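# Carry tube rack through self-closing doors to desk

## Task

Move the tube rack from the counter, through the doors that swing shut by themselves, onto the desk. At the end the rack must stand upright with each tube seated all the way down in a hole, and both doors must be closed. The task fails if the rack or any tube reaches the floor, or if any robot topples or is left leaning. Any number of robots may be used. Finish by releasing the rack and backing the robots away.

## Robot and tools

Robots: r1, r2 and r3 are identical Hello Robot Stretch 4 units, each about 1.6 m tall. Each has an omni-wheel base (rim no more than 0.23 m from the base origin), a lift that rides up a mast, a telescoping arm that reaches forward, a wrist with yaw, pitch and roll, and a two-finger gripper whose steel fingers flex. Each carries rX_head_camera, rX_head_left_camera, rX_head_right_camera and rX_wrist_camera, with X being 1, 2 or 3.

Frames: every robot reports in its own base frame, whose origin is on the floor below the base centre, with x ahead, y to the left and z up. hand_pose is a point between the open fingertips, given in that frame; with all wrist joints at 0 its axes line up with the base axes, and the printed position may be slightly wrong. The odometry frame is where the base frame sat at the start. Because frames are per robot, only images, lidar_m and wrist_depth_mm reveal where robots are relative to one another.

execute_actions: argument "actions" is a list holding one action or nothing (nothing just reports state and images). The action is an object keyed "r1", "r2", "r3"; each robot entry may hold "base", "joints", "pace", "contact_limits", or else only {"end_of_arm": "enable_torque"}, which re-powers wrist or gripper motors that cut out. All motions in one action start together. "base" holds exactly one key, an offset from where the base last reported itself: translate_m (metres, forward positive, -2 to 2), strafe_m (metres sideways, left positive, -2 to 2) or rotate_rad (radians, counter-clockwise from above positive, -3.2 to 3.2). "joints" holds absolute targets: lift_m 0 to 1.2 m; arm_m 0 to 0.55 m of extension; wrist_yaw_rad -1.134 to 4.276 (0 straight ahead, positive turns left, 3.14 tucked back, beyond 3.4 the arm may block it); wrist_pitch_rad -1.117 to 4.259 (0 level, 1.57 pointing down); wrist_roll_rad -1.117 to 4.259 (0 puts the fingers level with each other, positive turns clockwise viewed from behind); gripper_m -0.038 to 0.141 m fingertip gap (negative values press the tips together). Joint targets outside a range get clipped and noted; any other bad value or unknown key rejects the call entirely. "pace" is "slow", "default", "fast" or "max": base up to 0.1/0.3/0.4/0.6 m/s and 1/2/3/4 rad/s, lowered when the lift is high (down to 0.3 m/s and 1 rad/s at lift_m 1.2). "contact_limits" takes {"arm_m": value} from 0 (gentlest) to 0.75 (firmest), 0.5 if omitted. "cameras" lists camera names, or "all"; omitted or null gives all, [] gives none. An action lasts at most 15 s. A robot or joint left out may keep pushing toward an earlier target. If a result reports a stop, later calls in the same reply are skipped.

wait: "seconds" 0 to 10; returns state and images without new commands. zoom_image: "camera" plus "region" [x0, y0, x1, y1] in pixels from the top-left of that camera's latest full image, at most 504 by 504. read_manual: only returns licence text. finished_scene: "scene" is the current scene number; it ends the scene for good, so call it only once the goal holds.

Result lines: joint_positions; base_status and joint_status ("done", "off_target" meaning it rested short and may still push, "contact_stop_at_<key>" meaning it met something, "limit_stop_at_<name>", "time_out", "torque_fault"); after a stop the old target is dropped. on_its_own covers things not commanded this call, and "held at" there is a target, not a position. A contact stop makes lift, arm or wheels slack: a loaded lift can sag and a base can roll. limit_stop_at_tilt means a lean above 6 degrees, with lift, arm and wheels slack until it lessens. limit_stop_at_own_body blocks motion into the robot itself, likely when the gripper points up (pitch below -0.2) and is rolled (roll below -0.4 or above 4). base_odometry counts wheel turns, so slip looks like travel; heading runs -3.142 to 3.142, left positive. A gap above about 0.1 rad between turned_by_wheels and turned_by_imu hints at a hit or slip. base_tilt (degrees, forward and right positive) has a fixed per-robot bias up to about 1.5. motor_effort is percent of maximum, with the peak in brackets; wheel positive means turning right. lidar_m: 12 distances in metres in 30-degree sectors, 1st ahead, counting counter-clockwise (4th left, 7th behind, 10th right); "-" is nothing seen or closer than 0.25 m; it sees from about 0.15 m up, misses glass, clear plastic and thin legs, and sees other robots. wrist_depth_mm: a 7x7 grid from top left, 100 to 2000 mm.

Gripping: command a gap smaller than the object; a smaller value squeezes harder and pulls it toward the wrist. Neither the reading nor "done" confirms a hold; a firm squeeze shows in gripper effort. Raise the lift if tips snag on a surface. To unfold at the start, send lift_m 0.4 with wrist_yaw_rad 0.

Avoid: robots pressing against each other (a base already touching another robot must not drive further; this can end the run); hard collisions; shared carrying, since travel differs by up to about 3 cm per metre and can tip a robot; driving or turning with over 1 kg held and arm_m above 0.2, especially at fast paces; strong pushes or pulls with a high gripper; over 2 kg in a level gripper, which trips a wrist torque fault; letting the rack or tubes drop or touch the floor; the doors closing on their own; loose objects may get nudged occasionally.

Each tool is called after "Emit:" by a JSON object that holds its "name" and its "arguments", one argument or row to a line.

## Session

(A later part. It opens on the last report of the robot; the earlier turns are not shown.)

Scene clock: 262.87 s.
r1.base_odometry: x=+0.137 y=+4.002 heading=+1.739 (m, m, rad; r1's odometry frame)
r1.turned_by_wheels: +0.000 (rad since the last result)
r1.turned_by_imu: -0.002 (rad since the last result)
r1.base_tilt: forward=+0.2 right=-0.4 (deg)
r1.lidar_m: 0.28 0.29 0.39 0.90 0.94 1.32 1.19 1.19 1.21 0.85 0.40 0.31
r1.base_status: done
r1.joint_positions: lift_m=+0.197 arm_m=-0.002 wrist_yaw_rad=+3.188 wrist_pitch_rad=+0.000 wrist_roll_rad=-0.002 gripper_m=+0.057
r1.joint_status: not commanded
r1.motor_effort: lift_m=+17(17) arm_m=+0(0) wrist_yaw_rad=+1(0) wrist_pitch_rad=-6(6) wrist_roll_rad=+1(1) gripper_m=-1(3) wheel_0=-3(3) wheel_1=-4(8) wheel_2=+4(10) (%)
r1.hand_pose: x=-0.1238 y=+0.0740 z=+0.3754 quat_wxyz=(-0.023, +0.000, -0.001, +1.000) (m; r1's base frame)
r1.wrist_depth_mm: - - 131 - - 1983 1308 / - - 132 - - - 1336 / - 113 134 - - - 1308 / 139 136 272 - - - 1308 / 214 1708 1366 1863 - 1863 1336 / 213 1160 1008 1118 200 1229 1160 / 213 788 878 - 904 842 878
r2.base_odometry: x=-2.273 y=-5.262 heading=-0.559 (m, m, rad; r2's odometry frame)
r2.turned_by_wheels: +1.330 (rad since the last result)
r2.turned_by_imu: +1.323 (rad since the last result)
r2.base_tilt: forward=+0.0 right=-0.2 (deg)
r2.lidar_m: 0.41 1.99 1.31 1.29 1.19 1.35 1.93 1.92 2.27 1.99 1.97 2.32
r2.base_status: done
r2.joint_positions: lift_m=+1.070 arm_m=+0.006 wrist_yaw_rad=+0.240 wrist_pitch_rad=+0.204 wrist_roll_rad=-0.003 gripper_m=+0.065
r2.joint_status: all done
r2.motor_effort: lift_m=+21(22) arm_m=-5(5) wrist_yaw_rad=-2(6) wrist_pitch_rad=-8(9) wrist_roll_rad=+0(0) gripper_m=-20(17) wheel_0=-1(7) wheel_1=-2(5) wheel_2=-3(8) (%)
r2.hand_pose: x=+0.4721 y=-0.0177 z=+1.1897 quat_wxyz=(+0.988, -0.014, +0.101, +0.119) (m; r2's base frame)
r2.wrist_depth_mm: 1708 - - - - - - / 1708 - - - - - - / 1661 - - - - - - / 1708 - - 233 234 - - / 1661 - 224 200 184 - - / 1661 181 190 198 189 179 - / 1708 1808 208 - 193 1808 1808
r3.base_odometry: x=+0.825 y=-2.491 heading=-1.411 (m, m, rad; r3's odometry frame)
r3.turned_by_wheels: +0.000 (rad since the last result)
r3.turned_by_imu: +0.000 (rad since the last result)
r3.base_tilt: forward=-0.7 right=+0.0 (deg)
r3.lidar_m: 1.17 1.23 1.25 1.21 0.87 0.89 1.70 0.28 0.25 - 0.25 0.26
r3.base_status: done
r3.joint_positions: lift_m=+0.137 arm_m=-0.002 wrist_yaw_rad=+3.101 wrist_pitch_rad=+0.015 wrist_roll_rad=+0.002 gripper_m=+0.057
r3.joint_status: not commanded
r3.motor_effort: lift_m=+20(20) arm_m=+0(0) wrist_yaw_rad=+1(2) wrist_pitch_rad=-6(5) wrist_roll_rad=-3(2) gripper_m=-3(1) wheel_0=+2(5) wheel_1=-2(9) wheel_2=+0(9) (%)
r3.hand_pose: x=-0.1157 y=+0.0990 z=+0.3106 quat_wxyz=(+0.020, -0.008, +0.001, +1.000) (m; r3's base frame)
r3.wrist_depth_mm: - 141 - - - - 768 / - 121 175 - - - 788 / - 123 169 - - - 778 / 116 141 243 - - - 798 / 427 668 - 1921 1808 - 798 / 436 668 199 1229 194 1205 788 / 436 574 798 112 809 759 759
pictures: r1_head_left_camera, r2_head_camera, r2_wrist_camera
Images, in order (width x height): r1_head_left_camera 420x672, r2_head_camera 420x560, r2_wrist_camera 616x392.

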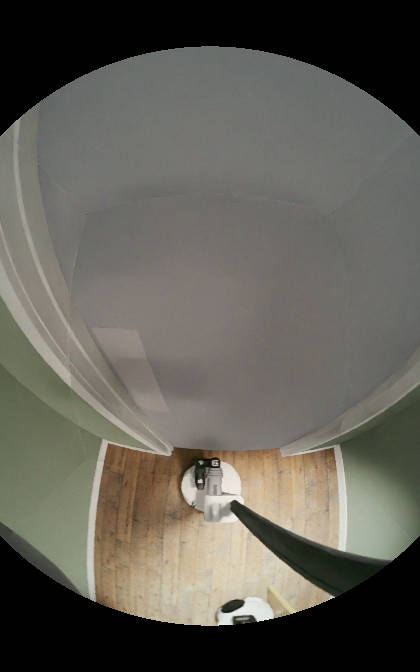

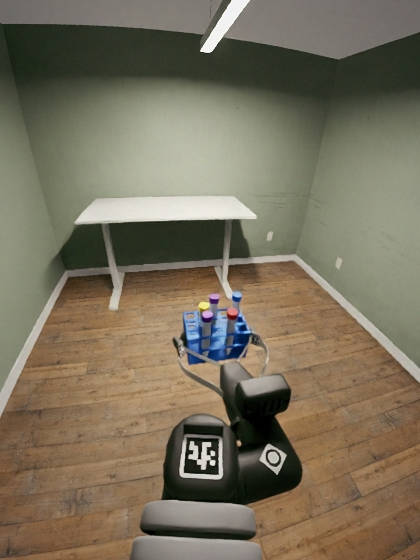

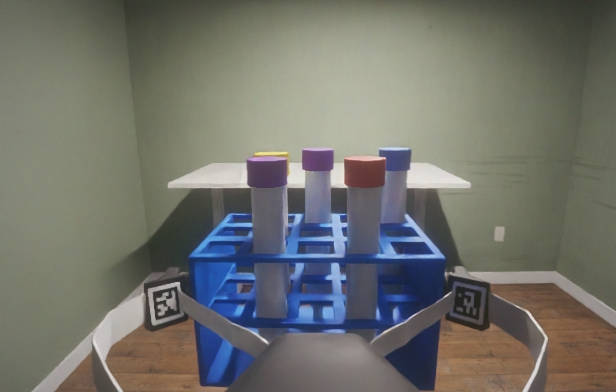

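Emit:
{"name": "execute_actions", "arguments": {
  "actions": [
    {"r2": {"base": {"translate_m": 1.55}, "joints": {"lift_m": 1.0, "arm_m": 0.25}}, "r1": {"base": {"translate_m": -0.12}, "pace": "slow"}, "r3": {"base": {"strafe_m": 0.29}, "pace": "slow"}}
  ],
  "cameras": ["r2_head_camera", "r2_wrist_camera", "r3_head_left_camera"]
}}

Scene clock: 279.43 s.
r1.base_odometry: x=+0.157 y=+3.884 heading=+1.739 (m, m, rad; r1's odometry frame)
r1.turned_by_wheels: +0.000 (rad since the last result)
r1.turned_by_imu: -0.004 (rad since the last result)
r1.base_tilt: forward=+0.2 right=-0.3 (deg)
r1.lidar_m: 0.39 0.42 0.48 0.90 0.93 1.34 1.06 1.64 1.20 1.15 0.57 0.41
r1.base_status: done
r1.joint_positions: lift_m=+0.197 arm_m=-0.002 wrist_yaw_rad=+3.188 wrist_pitch_rad=+0.000 wrist_roll_rad=-0.002 gripper_m=+0.057
r1.joint_status: not commanded
r1.motor_effort: lift_m=+17(17) arm_m=+0(0) wrist_yaw_rad=+0(0) wrist_pitch_rad=-5(6) wrist_roll_rad=+1(2) gripper_m=-1(2) wheel_0=-3(14) wheel_1=-3(5) wheel_2=+3(5) (%)
r1.hand_pose: x=-0.1238 y=+0.0740 z=+0.3754 quat_wxyz=(-0.023, +0.000, -0.001, +1.000) (m; r1's base frame)
r1.wrist_depth_mm: - - 131 - - 1921 1336 / - - 132 - 1921 1863 1308 / - 113 134 - - 1921 1308 / 138 136 272 1430 - 1921 1336 / 213 1921 1537 1229 1983 1808 1308 / 213 1138 991 1138 200 1255 1138 / 213 798 878 - 891 842 891
r2.base_odometry: x=-0.958 y=-6.084 heading=-0.559 (m, m, rad; r2's odometry frame)
r2.turned_by_wheels: +0.000 (rad since the last result)
r2.turned_by_imu: +0.002 (rad since the last result)
r2.base_tilt: forward=+0.0 right=-0.2 (deg)
r2.lidar_m: 0.49 0.49 0.57 1.09 1.53 1.77 3.22 3.17 1.85 1.57 1.60 0.59
r2.base_status: done
r2.joint_positions: lift_m=+1.000 arm_m=+0.249 wrist_yaw_rad=+0.240 wrist_pitch_rad=+0.203 wrist_roll_rad=-0.003 gripper_m=+0.065
r2.joint_status: all done
r2.motor_effort: lift_m=+17(19) arm_m=+5(7) wrist_yaw_rad=-1(1) wrist_pitch_rad=-8(9) wrist_roll_rad=-1(1) gripper_m=-23(16) wheel_0=+0(7) wheel_1=+0(5) wheel_2=+0(10) (%)
r2.hand_pose: x=+0.7152 y=-0.0177 z=+1.1201 quat_wxyz=(+0.988, -0.014, +0.101, +0.119) (m; r2's base frame)
r2.wrist_depth_mm: 788 778 778 778 778 741 759 / 809 798 809 798 809 788 788 / 854 842 831 809 820 820 820 / 854 878 854 234 231 854 854 / 732 715 222 199 185 768 866 / 504 181 191 211 188 179 891 / 392 377 220 - 189 384 384
r3.base_odometry: x=+1.111 y=-2.445 heading=-1.411 (m, m, rad; r3's odometry frame)
r3.turned_by_wheels: +0.000 (rad since the last result)
r3.turned_by_imu: +0.002 (rad since the last result)
r3.base_tilt: forward=-0.7 right=+0.0 (deg)
r3.lidar_m: 1.04 1.29 0.93 0.92 0.85 0.71 3.99 0.59 0.26 0.25 1.43 0.25
r3.base_status: done
r3.joint_positions: lift_m=+0.137 arm_m=-0.002 wrist_yaw_rad=+3.101 wrist_pitch_rad=+0.015 wrist_roll_rad=+0.002 gripper_m=+0.057
r3.joint_status: not commanded
r3.motor_effort: lift_m=+20(20) arm_m=+0(0) wrist_yaw_rad=+2(1) wrist_pitch_rad=-6(5) wrist_roll_rad=-2(3) gripper_m=-6(2) wheel_0=+4(4) wheel_1=-2(4) wheel_2=-1(1) (%)
r3.hand_pose: x=-0.1157 y=+0.0990 z=+0.3106 quat_wxyz=(+0.020, -0.008, +0.001, +1.000) (m; r3's base frame)
r3.wrist_depth_mm: - 141 - - - 707 707 / - 121 175 - - 707 715 / - 122 169 - - 715 707 / 116 141 244 - - 715 715 / 1661 - - - - 715 707 / 1078 1205 199 1205 194 715 715 / 768 798 809 112 809 707 707
pictures: r2_head_camera, r2_wrist_camera, r3_head_left_camera
Images, in order (width x height): r2_head_camera 420x560, r2_wrist_camera 616x392, r3_head_left_camera 420x672.

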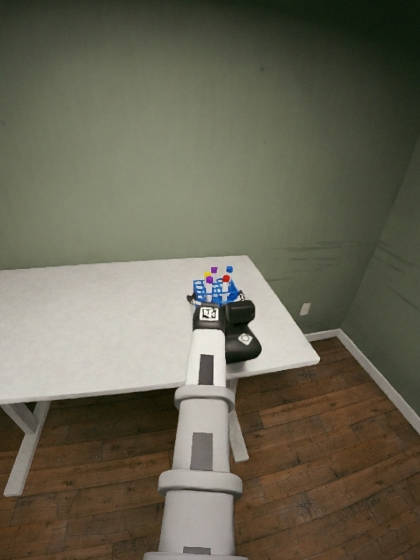

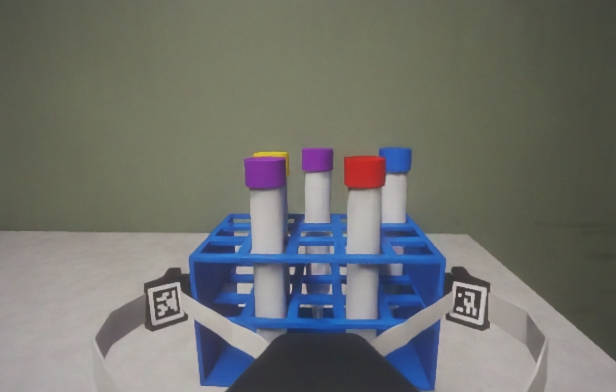

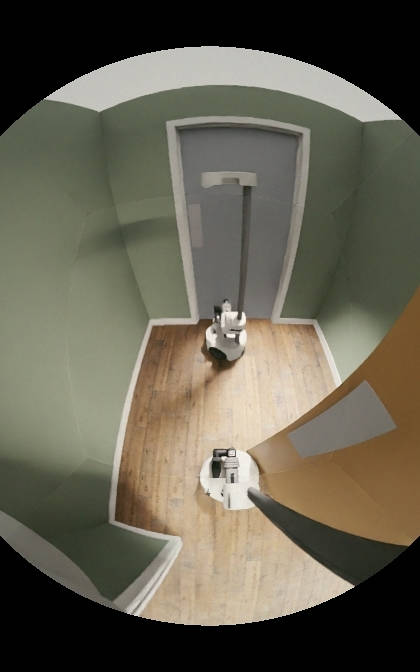

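Emit:
{"name": "execute_actions", "arguments": {
  "actions": [
    {"r2": {"joints": {"lift_m": 0.89}}, "r3": {"base": {"translate_m": -0.2}, "pace": "slow"}}
  ],
  "cameras": ["r2_wrist_camera"]
}}

Scene clock: 288.13 s.
r1.base_odometry: x=+0.157 y=+3.884 heading=+1.739 (m, m, rad; r1's odometry frame)
r1.turned_by_wheels: +0.000 (rad since the last result)
r1.turned_by_imu: -0.003 (rad since the last result)
r1.base_tilt: forward=+0.3 right=-0.3 (deg)
r1.lidar_m: 0.40 0.41 0.48 0.88 0.95 1.33 1.12 1.62 1.20 1.15 0.58 0.41
r1.base_status: not commanded
r1.joint_positions: lift_m=+0.197 arm_m=-0.002 wrist_yaw_rad=+3.188 wrist_pitch_rad=+0.000 wrist_roll_rad=-0.002 gripper_m=+0.057
r1.joint_status: not commanded
r1.motor_effort: lift_m=+17(17) arm_m=+0(0) wrist_yaw_rad=+0(1) wrist_pitch_rad=-7(6) wrist_roll_rad=-1(1) gripper_m=-1(3) wheel_0=-3(3) wheel_1=-3(3) wheel_2=+4(3) (%)
r1.hand_pose: x=-0.1238 y=+0.0740 z=+0.3754 quat_wxyz=(-0.023, +0.000, -0.001, +1.000) (m; r1's base frame)
r1.wrist_depth_mm: - - 132 - 1983 1863 1308 / - - 132 - 1983 1983 1308 / - 113 134 - 1921 1921 1336 / 138 136 274 1499 1983 1983 1336 / 213 1983 1618 1397 1921 1863 1308 / 213 1160 991 1138 200 1229 1138 / 212 788 878 - 891 842 891
r2.base_odometry: x=-0.958 y=-6.084 heading=-0.559 (m, m, rad; r2's odometry frame)
r2.turned_by_wheels: +0.000 (rad since the last result)
r2.turned_by_imu: +0.002 (rad since the last result)
r2.base_tilt: forward=+0.0 right=-0.2 (deg)
r2.lidar_m: 0.48 0.47 0.56 1.04 1.53 1.76 3.20 3.18 1.83 1.60 1.59 0.55
r2.base_status: not commanded
r2.joint_positions: lift_m=+0.890 arm_m=+0.249 wrist_yaw_rad=+0.240 wrist_pitch_rad=+0.203 wrist_roll_rad=-0.003 gripper_m=+0.065
r2.joint_status: all done
r2.motor_effort: lift_m=+17(17) arm_m=+5(6) wrist_yaw_rad=-2(1) wrist_pitch_rad=-8(9) wrist_roll_rad=+0(0) gripper_m=-18(16) wheel_0=+0(0) wheel_1=+1(0) wheel_2=+0(0) (%)
r2.hand_pose: x=+0.7152 y=-0.0177 z=+1.0101 quat_wxyz=(+0.988, -0.014, +0.101, +0.119) (m; r2's base frame)
r2.wrist_depth_mm: 778 768 778 788 759 759 750 / 809 798 798 809 788 798 788 / 831 831 842 820 809 809 831 / 715 723 699 234 232 831 842 / 424 418 222 200 185 413 410 / 298 181 190 211 188 178 290 / 229 221 211 - 189 227 226
r3.base_odometry: x=+1.080 y=-2.247 heading=-1.411 (m, m, rad; r3's odometry frame)
r3.turned_by_wheels: +0.000 (rad since the last result)
r3.turned_by_imu: +0.000 (rad since the last result)
r3.base_tilt: forward=-0.8 right=-0.1 (deg)
r3.lidar_m: 0.29 1.30 0.94 0.93 0.55 0.52 3.75 2.31 0.30 0.25 - 0.25
r3.base_status: done
r3.joint_positions: lift_m=+0.137 arm_m=-0.002 wrist_yaw_rad=+3.101 wrist_pitch_rad=+0.015 wrist_roll_rad=+0.002 gripper_m=+0.057
r3.joint_status: not commanded
r3.motor_effort: lift_m=+20(20) arm_m=+0(0) wrist_yaw_rad=+1(1) wrist_pitch_rad=-5(6) wrist_roll_rad=-2(1) gripper_m=-3(3) wheel_0=+3(3) wheel_1=-5(2) wheel_2=+0(5) (%)
r3.hand_pose: x=-0.1157 y=+0.0990 z=+0.3106 quat_wxyz=(+0.020, -0.008, +0.001, +1.000) (m; r3's base frame)
r3.wrist_depth_mm: - 141 - - - 549 517 / - 121 175 - - 554 517 / - 122 169 - - 554 517 / 116 141 244 - - 559 517 / 1708 - - - - 549 517 / 1060 1205 198 1229 193 559 512 / 778 788 809 112 798 500 517
pictures: r2_wrist_camera
Images, in order (width x height): r2_wrist_camera 616x392.

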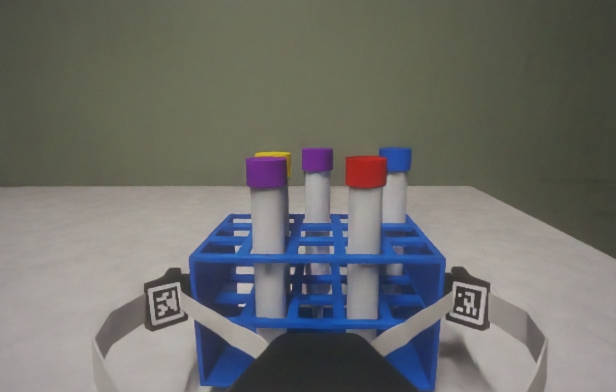

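Emit:
{"name": "execute_actions", "arguments": {
  "actions": [
    {"r2": {"joints": {"lift_m": 0.881}, "pace": "slow"}, "r3": {"base": {"translate_m": -0.15}, "pace": "slow"}}
  ],
  "cameras": []
}}

Scene clock: 294.83 s.
r1.base_odometry: x=+0.157 y=+3.884 heading=+1.739 (m, m, rad; r1's odometry frame)
r1.turned_by_wheels: +0.000 (rad since the last result)
r1.turned_by_imu: -0.002 (rad since the last result)
r1.base_tilt: forward=+0.2 right=-0.3 (deg)
r1.lidar_m: 0.40 0.43 0.48 0.90 0.96 1.33 1.19 1.63 1.21 1.15 0.58 0.42
r1.base_status: not commanded
r1.joint_positions: lift_m=+0.197 arm_m=-0.002 wrist_yaw_rad=+3.188 wrist_pitch_rad=+0.000 wrist_roll_rad=-0.002 gripper_m=+0.057
r1.joint_status: not commanded
r1.motor_effort: lift_m=+17(17) arm_m=+0(0) wrist_yaw_rad=+1(2) wrist_pitch_rad=-7(7) wrist_roll_rad=+0(0) gripper_m=-2(4) wheel_0=-3(3) wheel_1=-2(3) wheel_2=+4(4) (%)
r1.hand_pose: x=-0.1238 y=+0.0740 z=+0.3754 quat_wxyz=(-0.023, +0.000, -0.001, +1.000) (m; r1's base frame)
r1.wrist_depth_mm: - - 131 1499 1921 1921 1336 / - - 132 1464 - 1921 1336 / - 113 134 1366 1983 1921 1336 / 139 136 273 1499 1983 1983 1336 / 214 1983 1708 1499 1983 1863 1308 / 213 1160 991 1118 201 1255 1160 / 213 788 878 - 904 831 891
r2.base_odometry: x=-0.958 y=-6.084 heading=-0.559 (m, m, rad; r2's odometry frame)
r2.turned_by_wheels: +0.000 (rad since the last result)
r2.turned_by_imu: +0.001 (rad since the last result)
r2.base_tilt: forward=+0.0 right=-0.3 (deg)
r2.lidar_m: 0.48 0.49 0.58 1.08 1.51 1.75 3.23 3.16 1.85 1.59 1.60 0.56
r2.base_status: not commanded
r2.joint_positions: lift_m=+0.881 arm_m=+0.249 wrist_yaw_rad=+0.240 wrist_pitch_rad=+0.203 wrist_roll_rad=-0.003 gripper_m=+0.065
r2.joint_status: all done
r2.motor_effort: lift_m=+17(17) arm_m=+5(5) wrist_yaw_rad=-1(1) wrist_pitch_rad=-9(8) wrist_roll_rad=-1(1) gripper_m=-16(17) wheel_0=+0(0) wheel_1=+1(1) wheel_2=+0(0) (%)
r2.hand_pose: x=+0.7152 y=-0.0177 z=+1.0011 quat_wxyz=(+0.988, -0.014, +0.101, +0.119) (m; r2's base frame)
r2.wrist_depth_mm: 768 768 768 778 778 768 759 / 798 798 798 798 809 778 788 / 831 831 842 809 809 809 820 / 676 676 668 235 233 654 831 / 399 399 222 200 185 387 382 / 281 181 190 211 189 178 274 / 216 208 208 - 190 214 212
r3.base_odometry: x=+1.056 y=-2.099 heading=-1.411 (m, m, rad; r3's odometry frame)
r3.turned_by_wheels: +0.000 (rad since the last result)
r3.turned_by_imu: +0.000 (rad since the last result)
r3.base_tilt: forward=-0.7 right=+0.0 (deg)
r3.lidar_m: 0.25 1.29 0.96 0.89 0.43 0.52 3.59 2.21 0.34 0.25 - 0.25
r3.base_status: done
r3.joint_positions: lift_m=+0.137 arm_m=-0.002 wrist_yaw_rad=+3.101 wrist_pitch_rad=+0.015 wrist_roll_rad=+0.002 gripper_m=+0.057
r3.joint_status: not commanded
r3.motor_effort: lift_m=+20(20) arm_m=+0(0) wrist_yaw_rad=+1(1) wrist_pitch_rad=-5(5) wrist_roll_rad=-2(4) gripper_m=-4(2) wheel_0=+6(7) wheel_1=-5(5) wheel_2=-2(4) (%)
r3.hand_pose: x=-0.1157 y=+0.0990 z=+0.3106 quat_wxyz=(+0.020, -0.008, +0.001, +1.000) (m; r3's base frame)
r3.wrist_depth_mm: - 141 - - - - 389 / - 121 175 - - - 389 / - 122 169 - - - 392 / 116 141 245 - - - 389 / 1708 - - - - - 394 / 1098 1205 199 1205 193 1160 387 / 778 798 809 112 809 707 389
pictures: none
No camera images: the call's "cameras" was empty. Leave "cameras" out to get every camera's image.

Matches the resting readings. Release.

Emit:
{"name": "execute_actions", "arguments": {
  "actions": [
    {"r2": {"joints": {"gripper_m": 0.141}, "pace": "slow"}, "r3": {"base": {"translate_m": -0.3}, "pace": "slow"}}
  ],
  "cameras": ["r2_wrist_camera", "r2_head_camera"]
}}

Scene clock: 300.97 s.
r1.base_odometry: x=+0.157 y=+3.884 heading=+1.739 (m, m, rad; r1's odometry frame)
r1.turned_by_wheels: +0.000 (rad since the last result)
r1.turned_by_imu: -0.002 (rad since the last result)
r1.base_tilt: forward=+0.3 right=-0.4 (deg)
r1.lidar_m: 0.40 0.44 0.49 0.90 0.94 1.33 1.57 1.64 1.19 1.16 0.57 0.41
r1.base_status: not commanded
r1.joint_positions: lift_m=+0.197 arm_m=-0.002 wrist_yaw_rad=+3.188 wrist_pitch_rad=+0.000 wrist_roll_rad=-0.002 gripper_m=+0.057
r1.joint_status: not commanded
r1.motor_effort: lift_m=+17(17) arm_m=+0(0) wrist_yaw_rad=+0(1) wrist_pitch_rad=-6(6) wrist_roll_rad=+1(0) gripper_m=-2(3) wheel_0=-3(3) wheel_1=-3(2) wheel_2=+4(4) (%)
r1.hand_pose: x=-0.1238 y=+0.0740 z=+0.3754 quat_wxyz=(-0.023, +0.000, -0.001, +1.000) (m; r1's base frame)
r1.wrist_depth_mm: - - 132 1756 1921 1921 1336 / - - 132 1756 1921 1921 1336 / - 113 134 1756 1983 1921 1336 / 139 136 274 1808 1983 1921 1308 / 214 - 1983 1808 1921 1921 1281 / 213 1160 1008 1138 201 1255 1138 / 213 798 878 - 917 831 891
r2.base_odometry: x=-0.958 y=-6.084 heading=-0.559 (m, m, rad; r2's odometry frame)
r2.turned_by_wheels: +0.000 (rad since the last result)
r2.turned_by_imu: +0.001 (rad since the last result)
r2.base_tilt: forward=+0.0 right=-0.3 (deg)
r2.lidar_m: 0.48 0.49 0.59 1.10 1.52 1.78 3.20 3.17 1.85 1.59 1.59 0.58
r2.base_status: not commanded
r2.joint_positions: lift_m=+0.881 arm_m=+0.249 wrist_yaw_rad=+0.240 wrist_pitch_rad=+0.203 wrist_roll_rad=-0.003 gripper_m=+0.141
r2.joint_status: all done
r2.motor_effort: lift_m=+17(17) arm_m=+5(5) wrist_yaw_rad=-1(2) wrist_pitch_rad=-5(8) wrist_roll_rad=-2(1) gripper_m=+0(18) wheel_0=+0(0) wheel_1=+0(0) wheel_2=+0(0) (%)
r2.hand_pose: x=+0.7152 y=-0.0177 z=+1.0014 quat_wxyz=(+0.988, -0.014, +0.100, +0.119) (m; r2's base frame)
r2.wrist_depth_mm: 798 768 778 768 778 750 750 / 820 798 798 788 788 798 788 / 842 854 842 809 809 809 798 / 691 683 661 251 250 654 831 / 399 404 254 208 211 389 389 / 282 267 220 210 208 248 276 / 217 218 219 - 214 207 220
r3.base_odometry: x=+1.008 y=-1.802 heading=-1.410 (m, m, rad; r3's odometry frame)
r3.turned_by_wheels: +0.000 (rad since the last result)
r3.turned_by_imu: +0.000 (rad since the last result)
r3.base_tilt: forward=-0.7 right=+0.0 (deg)
r3.lidar_m: 0.25 0.25 0.96 0.33 2.17 2.90 3.23 1.96 2.07 0.30 0.25 -
r3.base_status: done
r3.joint_positions: lift_m=+0.137 arm_m=-0.002 wrist_yaw_rad=+3.101 wrist_pitch_rad=+0.015 wrist_roll_rad=+0.002 gripper_m=+0.057
r3.joint_status: not commanded
r3.motor_effort: lift_m=+20(20) arm_m=+0(0) wrist_yaw_rad=+1(1) wrist_pitch_rad=-5(5) wrist_roll_rad=-3(4) gripper_m=-3(4) wheel_0=+11(10) wheel_1=+1(6) wheel_2=-7(6) (%)
r3.hand_pose: x=-0.1157 y=+0.0990 z=+0.3106 quat_wxyz=(+0.020, -0.008, +0.001, +1.000) (m; r3's base frame)
r3.wrist_depth_mm: - 141 - - - - - / - 121 176 - - - - / - 122 170 - - - - / 116 141 242 - - - - / 1661 - - - - - - / 1078 1205 199 1229 193 1229 1205 / 768 798 809 112 798 759 809
pictures: r2_head_camera, r2_wrist_camera
Images, in order (width x height): r2_head_camera 420x560, r2_wrist_camera 616x392.

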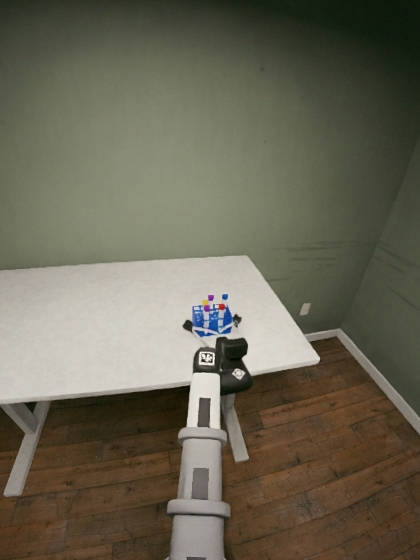

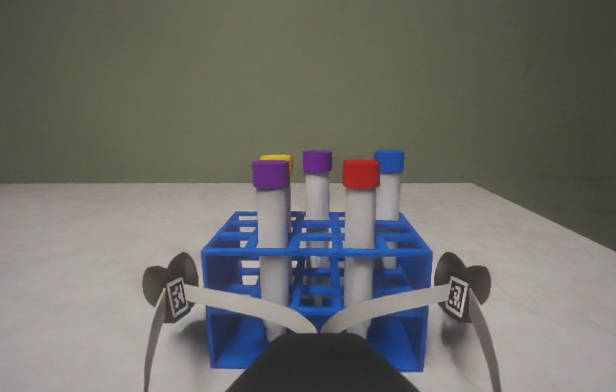

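Emit:
{"name": "execute_actions", "arguments": {
  "actions": [
    {"r2": {"joints": {"lift_m": 1.03}}, "r3": {"base": {"translate_m": -0.17}, "pace": "slow"}}
  ],
  "cameras": ["r2_wrist_camera"]
}}

Emit:
{"name": "execute_actions", "arguments": {
  "actions": [
    {"r2": {"base": {"translate_m": -0.3}, "joints": {"arm_m": 0.0}}, "r3": {"base": {"translate_m": -0.17}, "pace": "slow"}}
  ],
  "cameras": ["r2_wrist_camera", "r2_head_camera", "r3_head_left_camera", "r1_head_left_camera"]
}}

Scene clock: 314.97 s.
r1.base_odometry: x=+0.157 y=+3.884 heading=+1.739 (m, m, rad; r1's odometry frame)
r1.turned_by_wheels: +0.000 (rad since the last result)
r1.turned_by_imu: -0.002 (rad since the last result)
r1.base_tilt: forward=+0.4 right=-0.4 (deg)
r1.lidar_m: 0.39 0.42 0.49 0.88 0.95 1.33 1.82 1.62 1.18 1.16 0.57 0.42
r1.base_status: not commanded
r1.joint_positions: lift_m=+0.197 arm_m=-0.002 wrist_yaw_rad=+3.188 wrist_pitch_rad=+0.000 wrist_roll_rad=-0.002 gripper_m=+0.057
r1.joint_status: not commanded
r1.motor_effort: lift_m=+17(17) arm_m=+0(1) wrist_yaw_rad=+1(1) wrist_pitch_rad=-8(6) wrist_roll_rad=-1(2) gripper_m=-4(4) wheel_0=-3(3) wheel_1=-2(3) wheel_2=+3(4) (%)
r1.hand_pose: x=-0.1238 y=+0.0740 z=+0.3754 quat_wxyz=(-0.023, +0.000, -0.001, +1.000) (m; r1's base frame)
r1.wrist_depth_mm: - - 132 1921 1921 1863 1308 / - - 132 1921 1921 1921 1308 / - 113 134 1921 1983 1921 1336 / 139 136 273 1921 1983 1921 1308 / 213 - - 1921 1921 1863 1308 / 213 1138 991 1118 200 1229 1160 / 213 798 878 - 904 842 891
r2.base_odometry: x=-0.958 y=-6.084 heading=-0.559 (m, m, rad; r2's odometry frame)
r2.turned_by_wheels: +0.000 (rad since the last result)
r2.turned_by_imu: +0.001 (rad since the last result)
r2.base_tilt: forward=+0.0 right=-0.2 (deg)
r2.lidar_m: 0.48 0.49 0.59 1.08 1.52 1.78 3.21 3.16 1.85 1.60 1.60 0.59
r2.base_status: not commanded
r2.joint_positions: lift_m=+1.030 arm_m=+0.249 wrist_yaw_rad=+0.240 wrist_pitch_rad=+0.202 wrist_roll_rad=-0.003 gripper_m=+0.141
r2.joint_status: all done
r2.motor_effort: lift_m=+22(24) arm_m=+6(5) wrist_yaw_rad=-1(2) wrist_pitch_rad=-4(5) wrist_roll_rad=-1(0) gripper_m=+1(1) wheel_0=+0(0) wheel_1=+0(0) wheel_2=+0(0) (%)
r2.hand_pose: x=+0.7152 y=-0.0177 z=+1.1500 quat_wxyz=(+0.988, -0.014, +0.100, +0.119) (m; r2's base frame)
r2.wrist_depth_mm: 788 788 759 759 778 759 759 / 798 809 788 798 798 778 788 / 842 820 831 831 820 809 809 / 866 854 866 854 842 854 854 / 788 788 809 809 788 854 866 / 564 525 504 564 500 500 904 / 436 436 436 - 433 413 449
r3.base_odometry: x=+0.981 y=-1.635 heading=-1.411 (m, m, rad; r3's odometry frame)
r3.turned_by_wheels: +0.000 (rad since the last result)
r3.turned_by_imu: +0.000 (rad since the last result)
r3.base_tilt: forward=-0.7 right=+0.0 (deg)
r3.lidar_m: 0.25 0.25 0.35 0.38 2.09 2.92 3.07 1.85 1.83 0.54 0.28 0.25
r3.base_status: done
r3.joint_positions: lift_m=+0.137 arm_m=-0.002 wrist_yaw_rad=+3.101 wrist_pitch_rad=+0.015 wrist_roll_rad=+0.002 gripper_m=+0.057
r3.joint_status: not commanded
r3.motor_effort: lift_m=+20(20) arm_m=+0(0) wrist_yaw_rad=+1(3) wrist_pitch_rad=-6(5) wrist_roll_rad=-1(1) gripper_m=-1(5) wheel_0=-2(10) wheel_1=-3(3) wheel_2=+0(7) (%)
r3.hand_pose: x=-0.1157 y=+0.0990 z=+0.3106 quat_wxyz=(+0.020, -0.008, +0.001, +1.000) (m; r3's base frame)
r3.wrist_depth_mm: - 141 - - - - - / - 121 175 - - - - / - 122 170 - - - - / 116 141 244 - - - - / 1661 - - - - - - / 1078 1205 198 1229 193 1229 1182 / 768 798 798 112 809 750 820
pictures: r2_wrist_camera
Images, in order (width x height): r2_wrist_camera 616x392.

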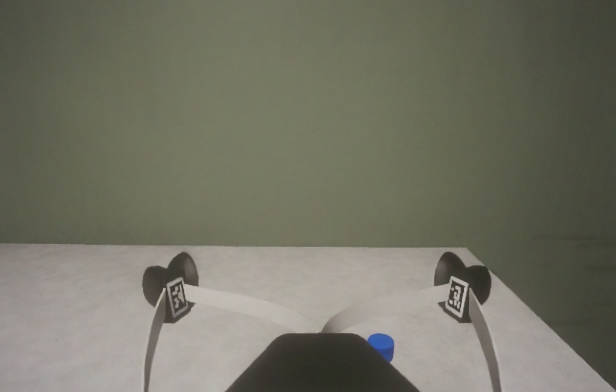

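Scene clock: 317.93 s.
r1.base_odometry: x=+0.157 y=+3.884 heading=+1.739 (m, m, rad; r1's odometry frame)
r1.turned_by_wheels: +0.000 (rad since the last result)
r1.turned_by_imu: -0.001 (rad since the last result)
r1.base_tilt: forward=+0.3 right=-0.3 (deg)
r1.lidar_m: 0.39 0.43 0.49 0.90 0.95 1.34 1.88 1.62 1.20 1.16 0.57 0.42
r1.base_status: not commanded
r1.joint_positions: lift_m=+0.197 arm_m=-0.002 wrist_yaw_rad=+3.188 wrist_pitch_rad=+0.000 wrist_roll_rad=-0.002 gripper_m=+0.057
r1.joint_status: not commanded
r1.motor_effort: lift_m=+17(17) arm_m=+0(0) wrist_yaw_rad=+0(2) wrist_pitch_rad=-6(6) wrist_roll_rad=-3(0) gripper_m=-2(3) wheel_0=-3(3) wheel_1=-3(3) wheel_2=+4(4) (%)
r1.hand_pose: x=-0.1238 y=+0.0740 z=+0.3754 quat_wxyz=(-0.023, +0.000, -0.001, +1.000) (m; r1's base frame)
r1.wrist_depth_mm: - - 132 1983 1983 1863 1336 / - - 132 1983 1983 1921 1336 / - 113 134 - 1983 1921 1336 / 138 136 273 1983 1983 1983 1336 / 213 - - 1983 1983 1921 1308 / 213 1160 1008 1118 200 1255 1160 / 212 788 891 - 917 831 891
r2.base_odometry: x=-1.213 y=-5.925 heading=-0.559 (m, m, rad; r2's odometry frame)
r2.turned_by_wheels: +0.000 (rad since the last result)
r2.turned_by_imu: +0.001 (rad since the last result)
r2.base_tilt: forward=+0.0 right=-0.3 (deg)
r2.lidar_m: 0.77 0.79 0.95 1.45 1.44 1.45 3.04 3.16 1.94 1.67 1.67 0.88
r2.base_status: done
r2.joint_positions: lift_m=+1.030 arm_m=+0.003 wrist_yaw_rad=+0.240 wrist_pitch_rad=+0.202 wrist_roll_rad=-0.003 gripper_m=+0.141
r2.joint_status: all done
joint sent to its limit — the command would take r2.arm_m past its lower limit, so that joint was sent only as far as its limit.
r2.motor_effort: lift_m=+21(22) arm_m=-6(5) wrist_yaw_rad=+0(3) wrist_pitch_rad=-6(5) wrist_roll_rad=-1(0) gripper_m=+0(2) wheel_0=+0(4) wheel_1=+0(5) wheel_2=-2(8) (%)
r2.hand_pose: x=+0.4697 y=-0.0178 z=+1.1501 quat_wxyz=(+0.988, -0.014, +0.100, +0.119) (m; r2's base frame)
r2.wrist_depth_mm: 1281 1281 1229 1255 1255 1255 1229 / 1308 1308 1336 1281 1308 1255 1281 / 1397 1366 1336 1336 1336 1366 1366 / 1366 1430 1397 1397 1336 1336 1366 / 809 809 809 798 750 788 1397 / 1042 647 647 603 634 591 1464 / 1537 1576 1576 - 1025 1576 1537
r3.base_odometry: x=+0.954 y=-1.467 heading=-1.411 (m, m, rad; r3's odometry frame)
r3.turned_by_wheels: +0.000 (rad since the last result)
r3.turned_by_imu: +0.000 (rad since the last result)
r3.base_tilt: forward=-0.7 right=+0.0 (deg)
r3.lidar_m: 0.32 0.34 0.43 1.17 2.12 2.90 2.87 1.45 1.46 0.94 0.49 0.33
r3.base_status: done
r3.joint_positions: lift_m=+0.137 arm_m=-0.002 wrist_yaw_rad=+3.101 wrist_pitch_rad=+0.015 wrist_roll_rad=+0.002 gripper_m=+0.057
r3.joint_status: not commanded
r3.motor_effort: lift_m=+20(20) arm_m=+0(0) wrist_yaw_rad=+1(1) wrist_pitch_rad=-7(6) wrist_roll_rad=-2(2) gripper_m=-3(2) wheel_0=+0(4) wheel_1=+0(5) wheel_2=+0(6) (%)
r3.hand_pose: x=-0.1157 y=+0.0990 z=+0.3106 quat_wxyz=(+0.020, -0.008, +0.001, +1.000) (m; r3's base frame)
r3.wrist_depth_mm: - 141 - - - - - / - 121 175 - - - - / - 122 170 - - - - / 116 141 244 - - - - / 1661 - - - - - - / 1060 1229 198 1205 193 1182 1205 / 750 798 809 112 809 750 820
pictures: r1_head_left_camera, r2_head_camera, r2_wrist_camera, r3_head_left_camera
Images, in order (width x height): r1_head_left_camera 420x672, r2_head_camera 420x560, r2_wrist_camera 616x392, r3_head_left_camera 420x672.

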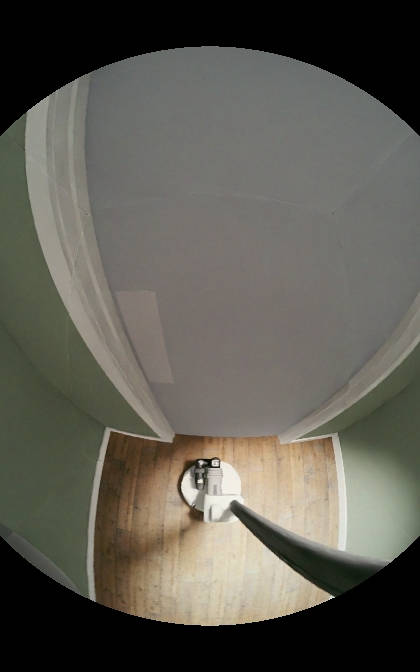

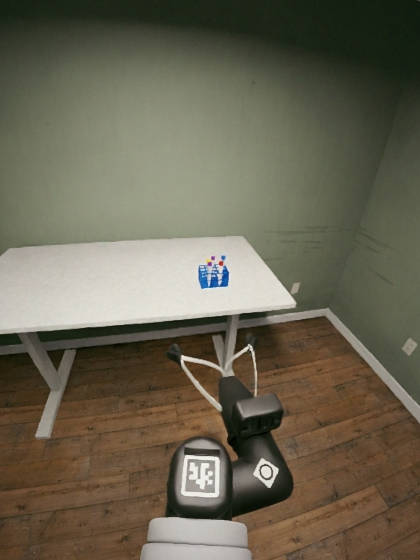

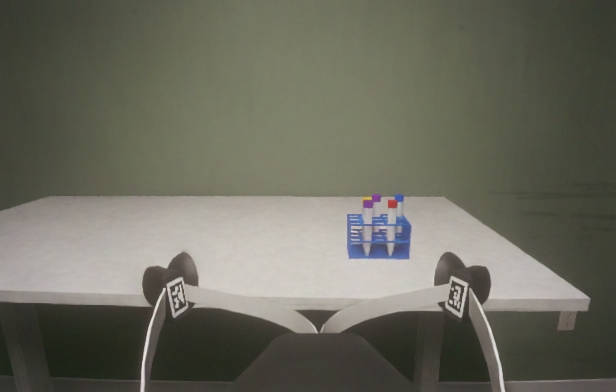

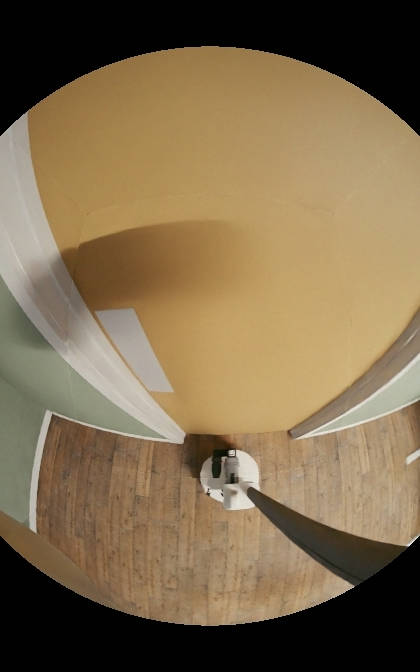

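Emit:
{"name": "zoom_image", "arguments": {
  "camera": "r2_wrist_camera",
  "region": [330, 180, 430, 270]
}}

Emit:
{"name": "execute_actions", "arguments": {
  "actions": [],
  "cameras": ["r1_wrist_camera", "r3_head_camera"]
}}

Region (330, 180, 430, 270) of r2_wrist_camera's 616x392 image, scaled by 5.040; it fills the top 454 rows of this view, and the rest is white.

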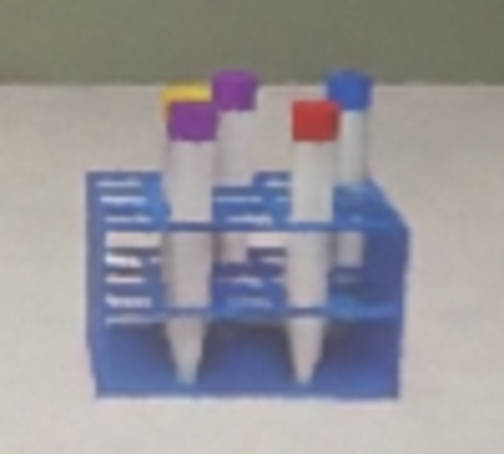

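Scene clock: 320.97 s.
r1.base_odometry: x=+0.157 y=+3.884 heading=+1.739 (m, m, rad; r1's odometry frame)
r1.turned_by_wheels: +0.000 (rad since the last result)
r1.turned_by_imu: -0.001 (rad since the last result)
r1.base_tilt: forward=+0.3 right=-0.3 (deg)
r1.lidar_m: 0.40 0.42 0.46 0.90 0.96 1.32 1.86 1.62 1.19 1.16 0.57 0.43
r1.base_status: not commanded
r1.joint_positions: lift_m=+0.197 arm_m=-0.002 wrist_yaw_rad=+3.188 wrist_pitch_rad=+0.000 wrist_roll_rad=-0.002 gripper_m=+0.057
r1.joint_status: not commanded
r1.motor_effort: lift_m=+17(17) arm_m=+0(0) wrist_yaw_rad=+0(2) wrist_pitch_rad=-5(6) wrist_roll_rad=+0(0) gripper_m=-2(3) wheel_0=-3(3) wheel_1=-2(3) wheel_2=+4(4) (%)
r1.hand_pose: x=-0.1238 y=+0.0740 z=+0.3754 quat_wxyz=(-0.023, +0.000, -0.001, +1.000) (m; r1's base frame)
r1.wrist_depth_mm: - - 131 - 1921 1863 1308 / - - 132 1983 - 1983 1336 / - 113 134 1983 - 1921 1336 / 138 136 273 1983 1983 1983 1308 / 213 - - - 1921 1808 1308 / 213 1138 991 1160 200 1255 1138 / 212 788 878 - 904 831 891
r2.base_odometry: x=-1.213 y=-5.925 heading=-0.559 (m, m, rad; r2's odometry frame)
r2.turned_by_wheels: +0.000 (rad since the last result)
r2.turned_by_imu: +0.001 (rad since the last result)
r2.base_tilt: forward=+0.0 right=-0.2 (deg)
r2.lidar_m: 0.77 0.78 0.93 1.44 1.45 1.46 3.03 3.14 1.93 1.67 1.67 0.88
r2.base_status: done
r2.joint_positions: lift_m=+1.030 arm_m=+0.003 wrist_yaw_rad=+0.240 wrist_pitch_rad=+0.202 wrist_roll_rad=-0.003 gripper_m=+0.141
r2.joint_status: all done
joint sent to its limit — the command would take r2.arm_m past its lower limit, so that joint was sent only as far as its limit.
r2.motor_effort: lift_m=+21(22) arm_m=-6(5) wrist_yaw_rad=-1(3) wrist_pitch_rad=-6(5) wrist_roll_rad=+0(0) gripper_m=+0(2) wheel_0=+0(4) wheel_1=+0(5) wheel_2=-2(8) (%)
r2.hand_pose: x=+0.4697 y=-0.0178 z=+1.1501 quat_wxyz=(+0.988, -0.014, +0.100, +0.119) (m; r2's base frame)
r2.wrist_depth_mm: 1281 1255 1255 1229 1255 1255 1229 / 1281 1308 1336 1336 1281 1281 1336 / 1336 1336 1336 1336 1336 1308 1336 / 1366 1397 1397 1397 1366 1366 1397 / 798 820 809 798 759 788 1397 / 1060 640 634 603 634 591 1499 / 1618 1537 1576 - 1008 1537 1537
r3.base_odometry: x=+0.954 y=-1.467 heading=-1.411 (m, m, rad; r3's odometry frame)
r3.turned_by_wheels: +0.000 (rad since the last result)
r3.turned_by_imu: +0.000 (rad since the last result)
r3.base_tilt: forward=-0.7 right=+0.0 (deg)
r3.lidar_m: 0.30 0.33 0.43 1.13 2.07 2.94 2.86 1.44 1.43 0.94 0.47 0.31
r3.base_status: done
r3.joint_positions: lift_m=+0.137 arm_m=-0.002 wrist_yaw_rad=+3.101 wrist_pitch_rad=+0.015 wrist_roll_rad=+0.002 gripper_m=+0.057
r3.joint_status: not commanded
r3.motor_effort: lift_m=+19(20) arm_m=+0(0) wrist_yaw_rad=+1(1) wrist_pitch_rad=-6(6) wrist_roll_rad=-4(2) gripper_m=-5(2) wheel_0=-1(4) wheel_1=+0(5) wheel_2=+0(6) (%)
r3.hand_pose: x=-0.1157 y=+0.0990 z=+0.3106 quat_wxyz=(+0.020, -0.008, +0.001, +1.000) (m; r3's base frame)
r3.wrist_depth_mm: - 141 - - - - - / - 121 175 - - - - / - 122 169 - - - - / 116 141 245 - - - - / 1708 - - - - - - / 1078 1205 199 1205 193 1229 1182 / 768 798 809 112 798 750 820
pictures: r1_wrist_camera, r3_head_camera
Images, in order (width x height): r1_wrist_camera 616x392, r3_head_camera 420x560.

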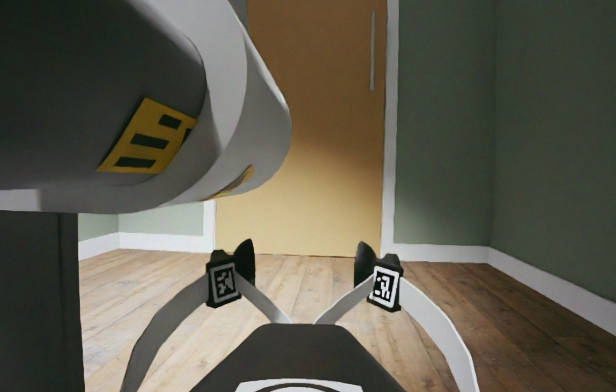

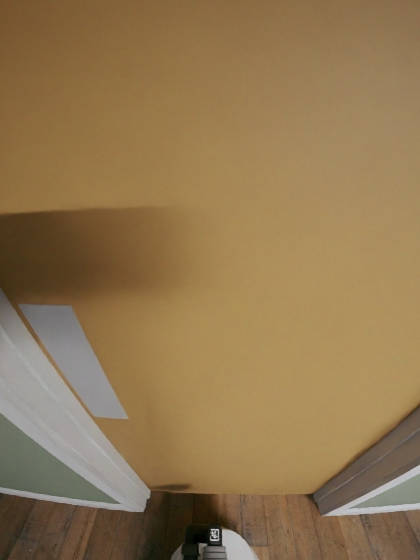

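Both doors are shut, the rack is upright on the desk with all tubes seated, and the robots are clear.

Emit:
{"name": "finished_scene", "arguments": {
  "scene": 2
}}

The scene is finished: the task was done.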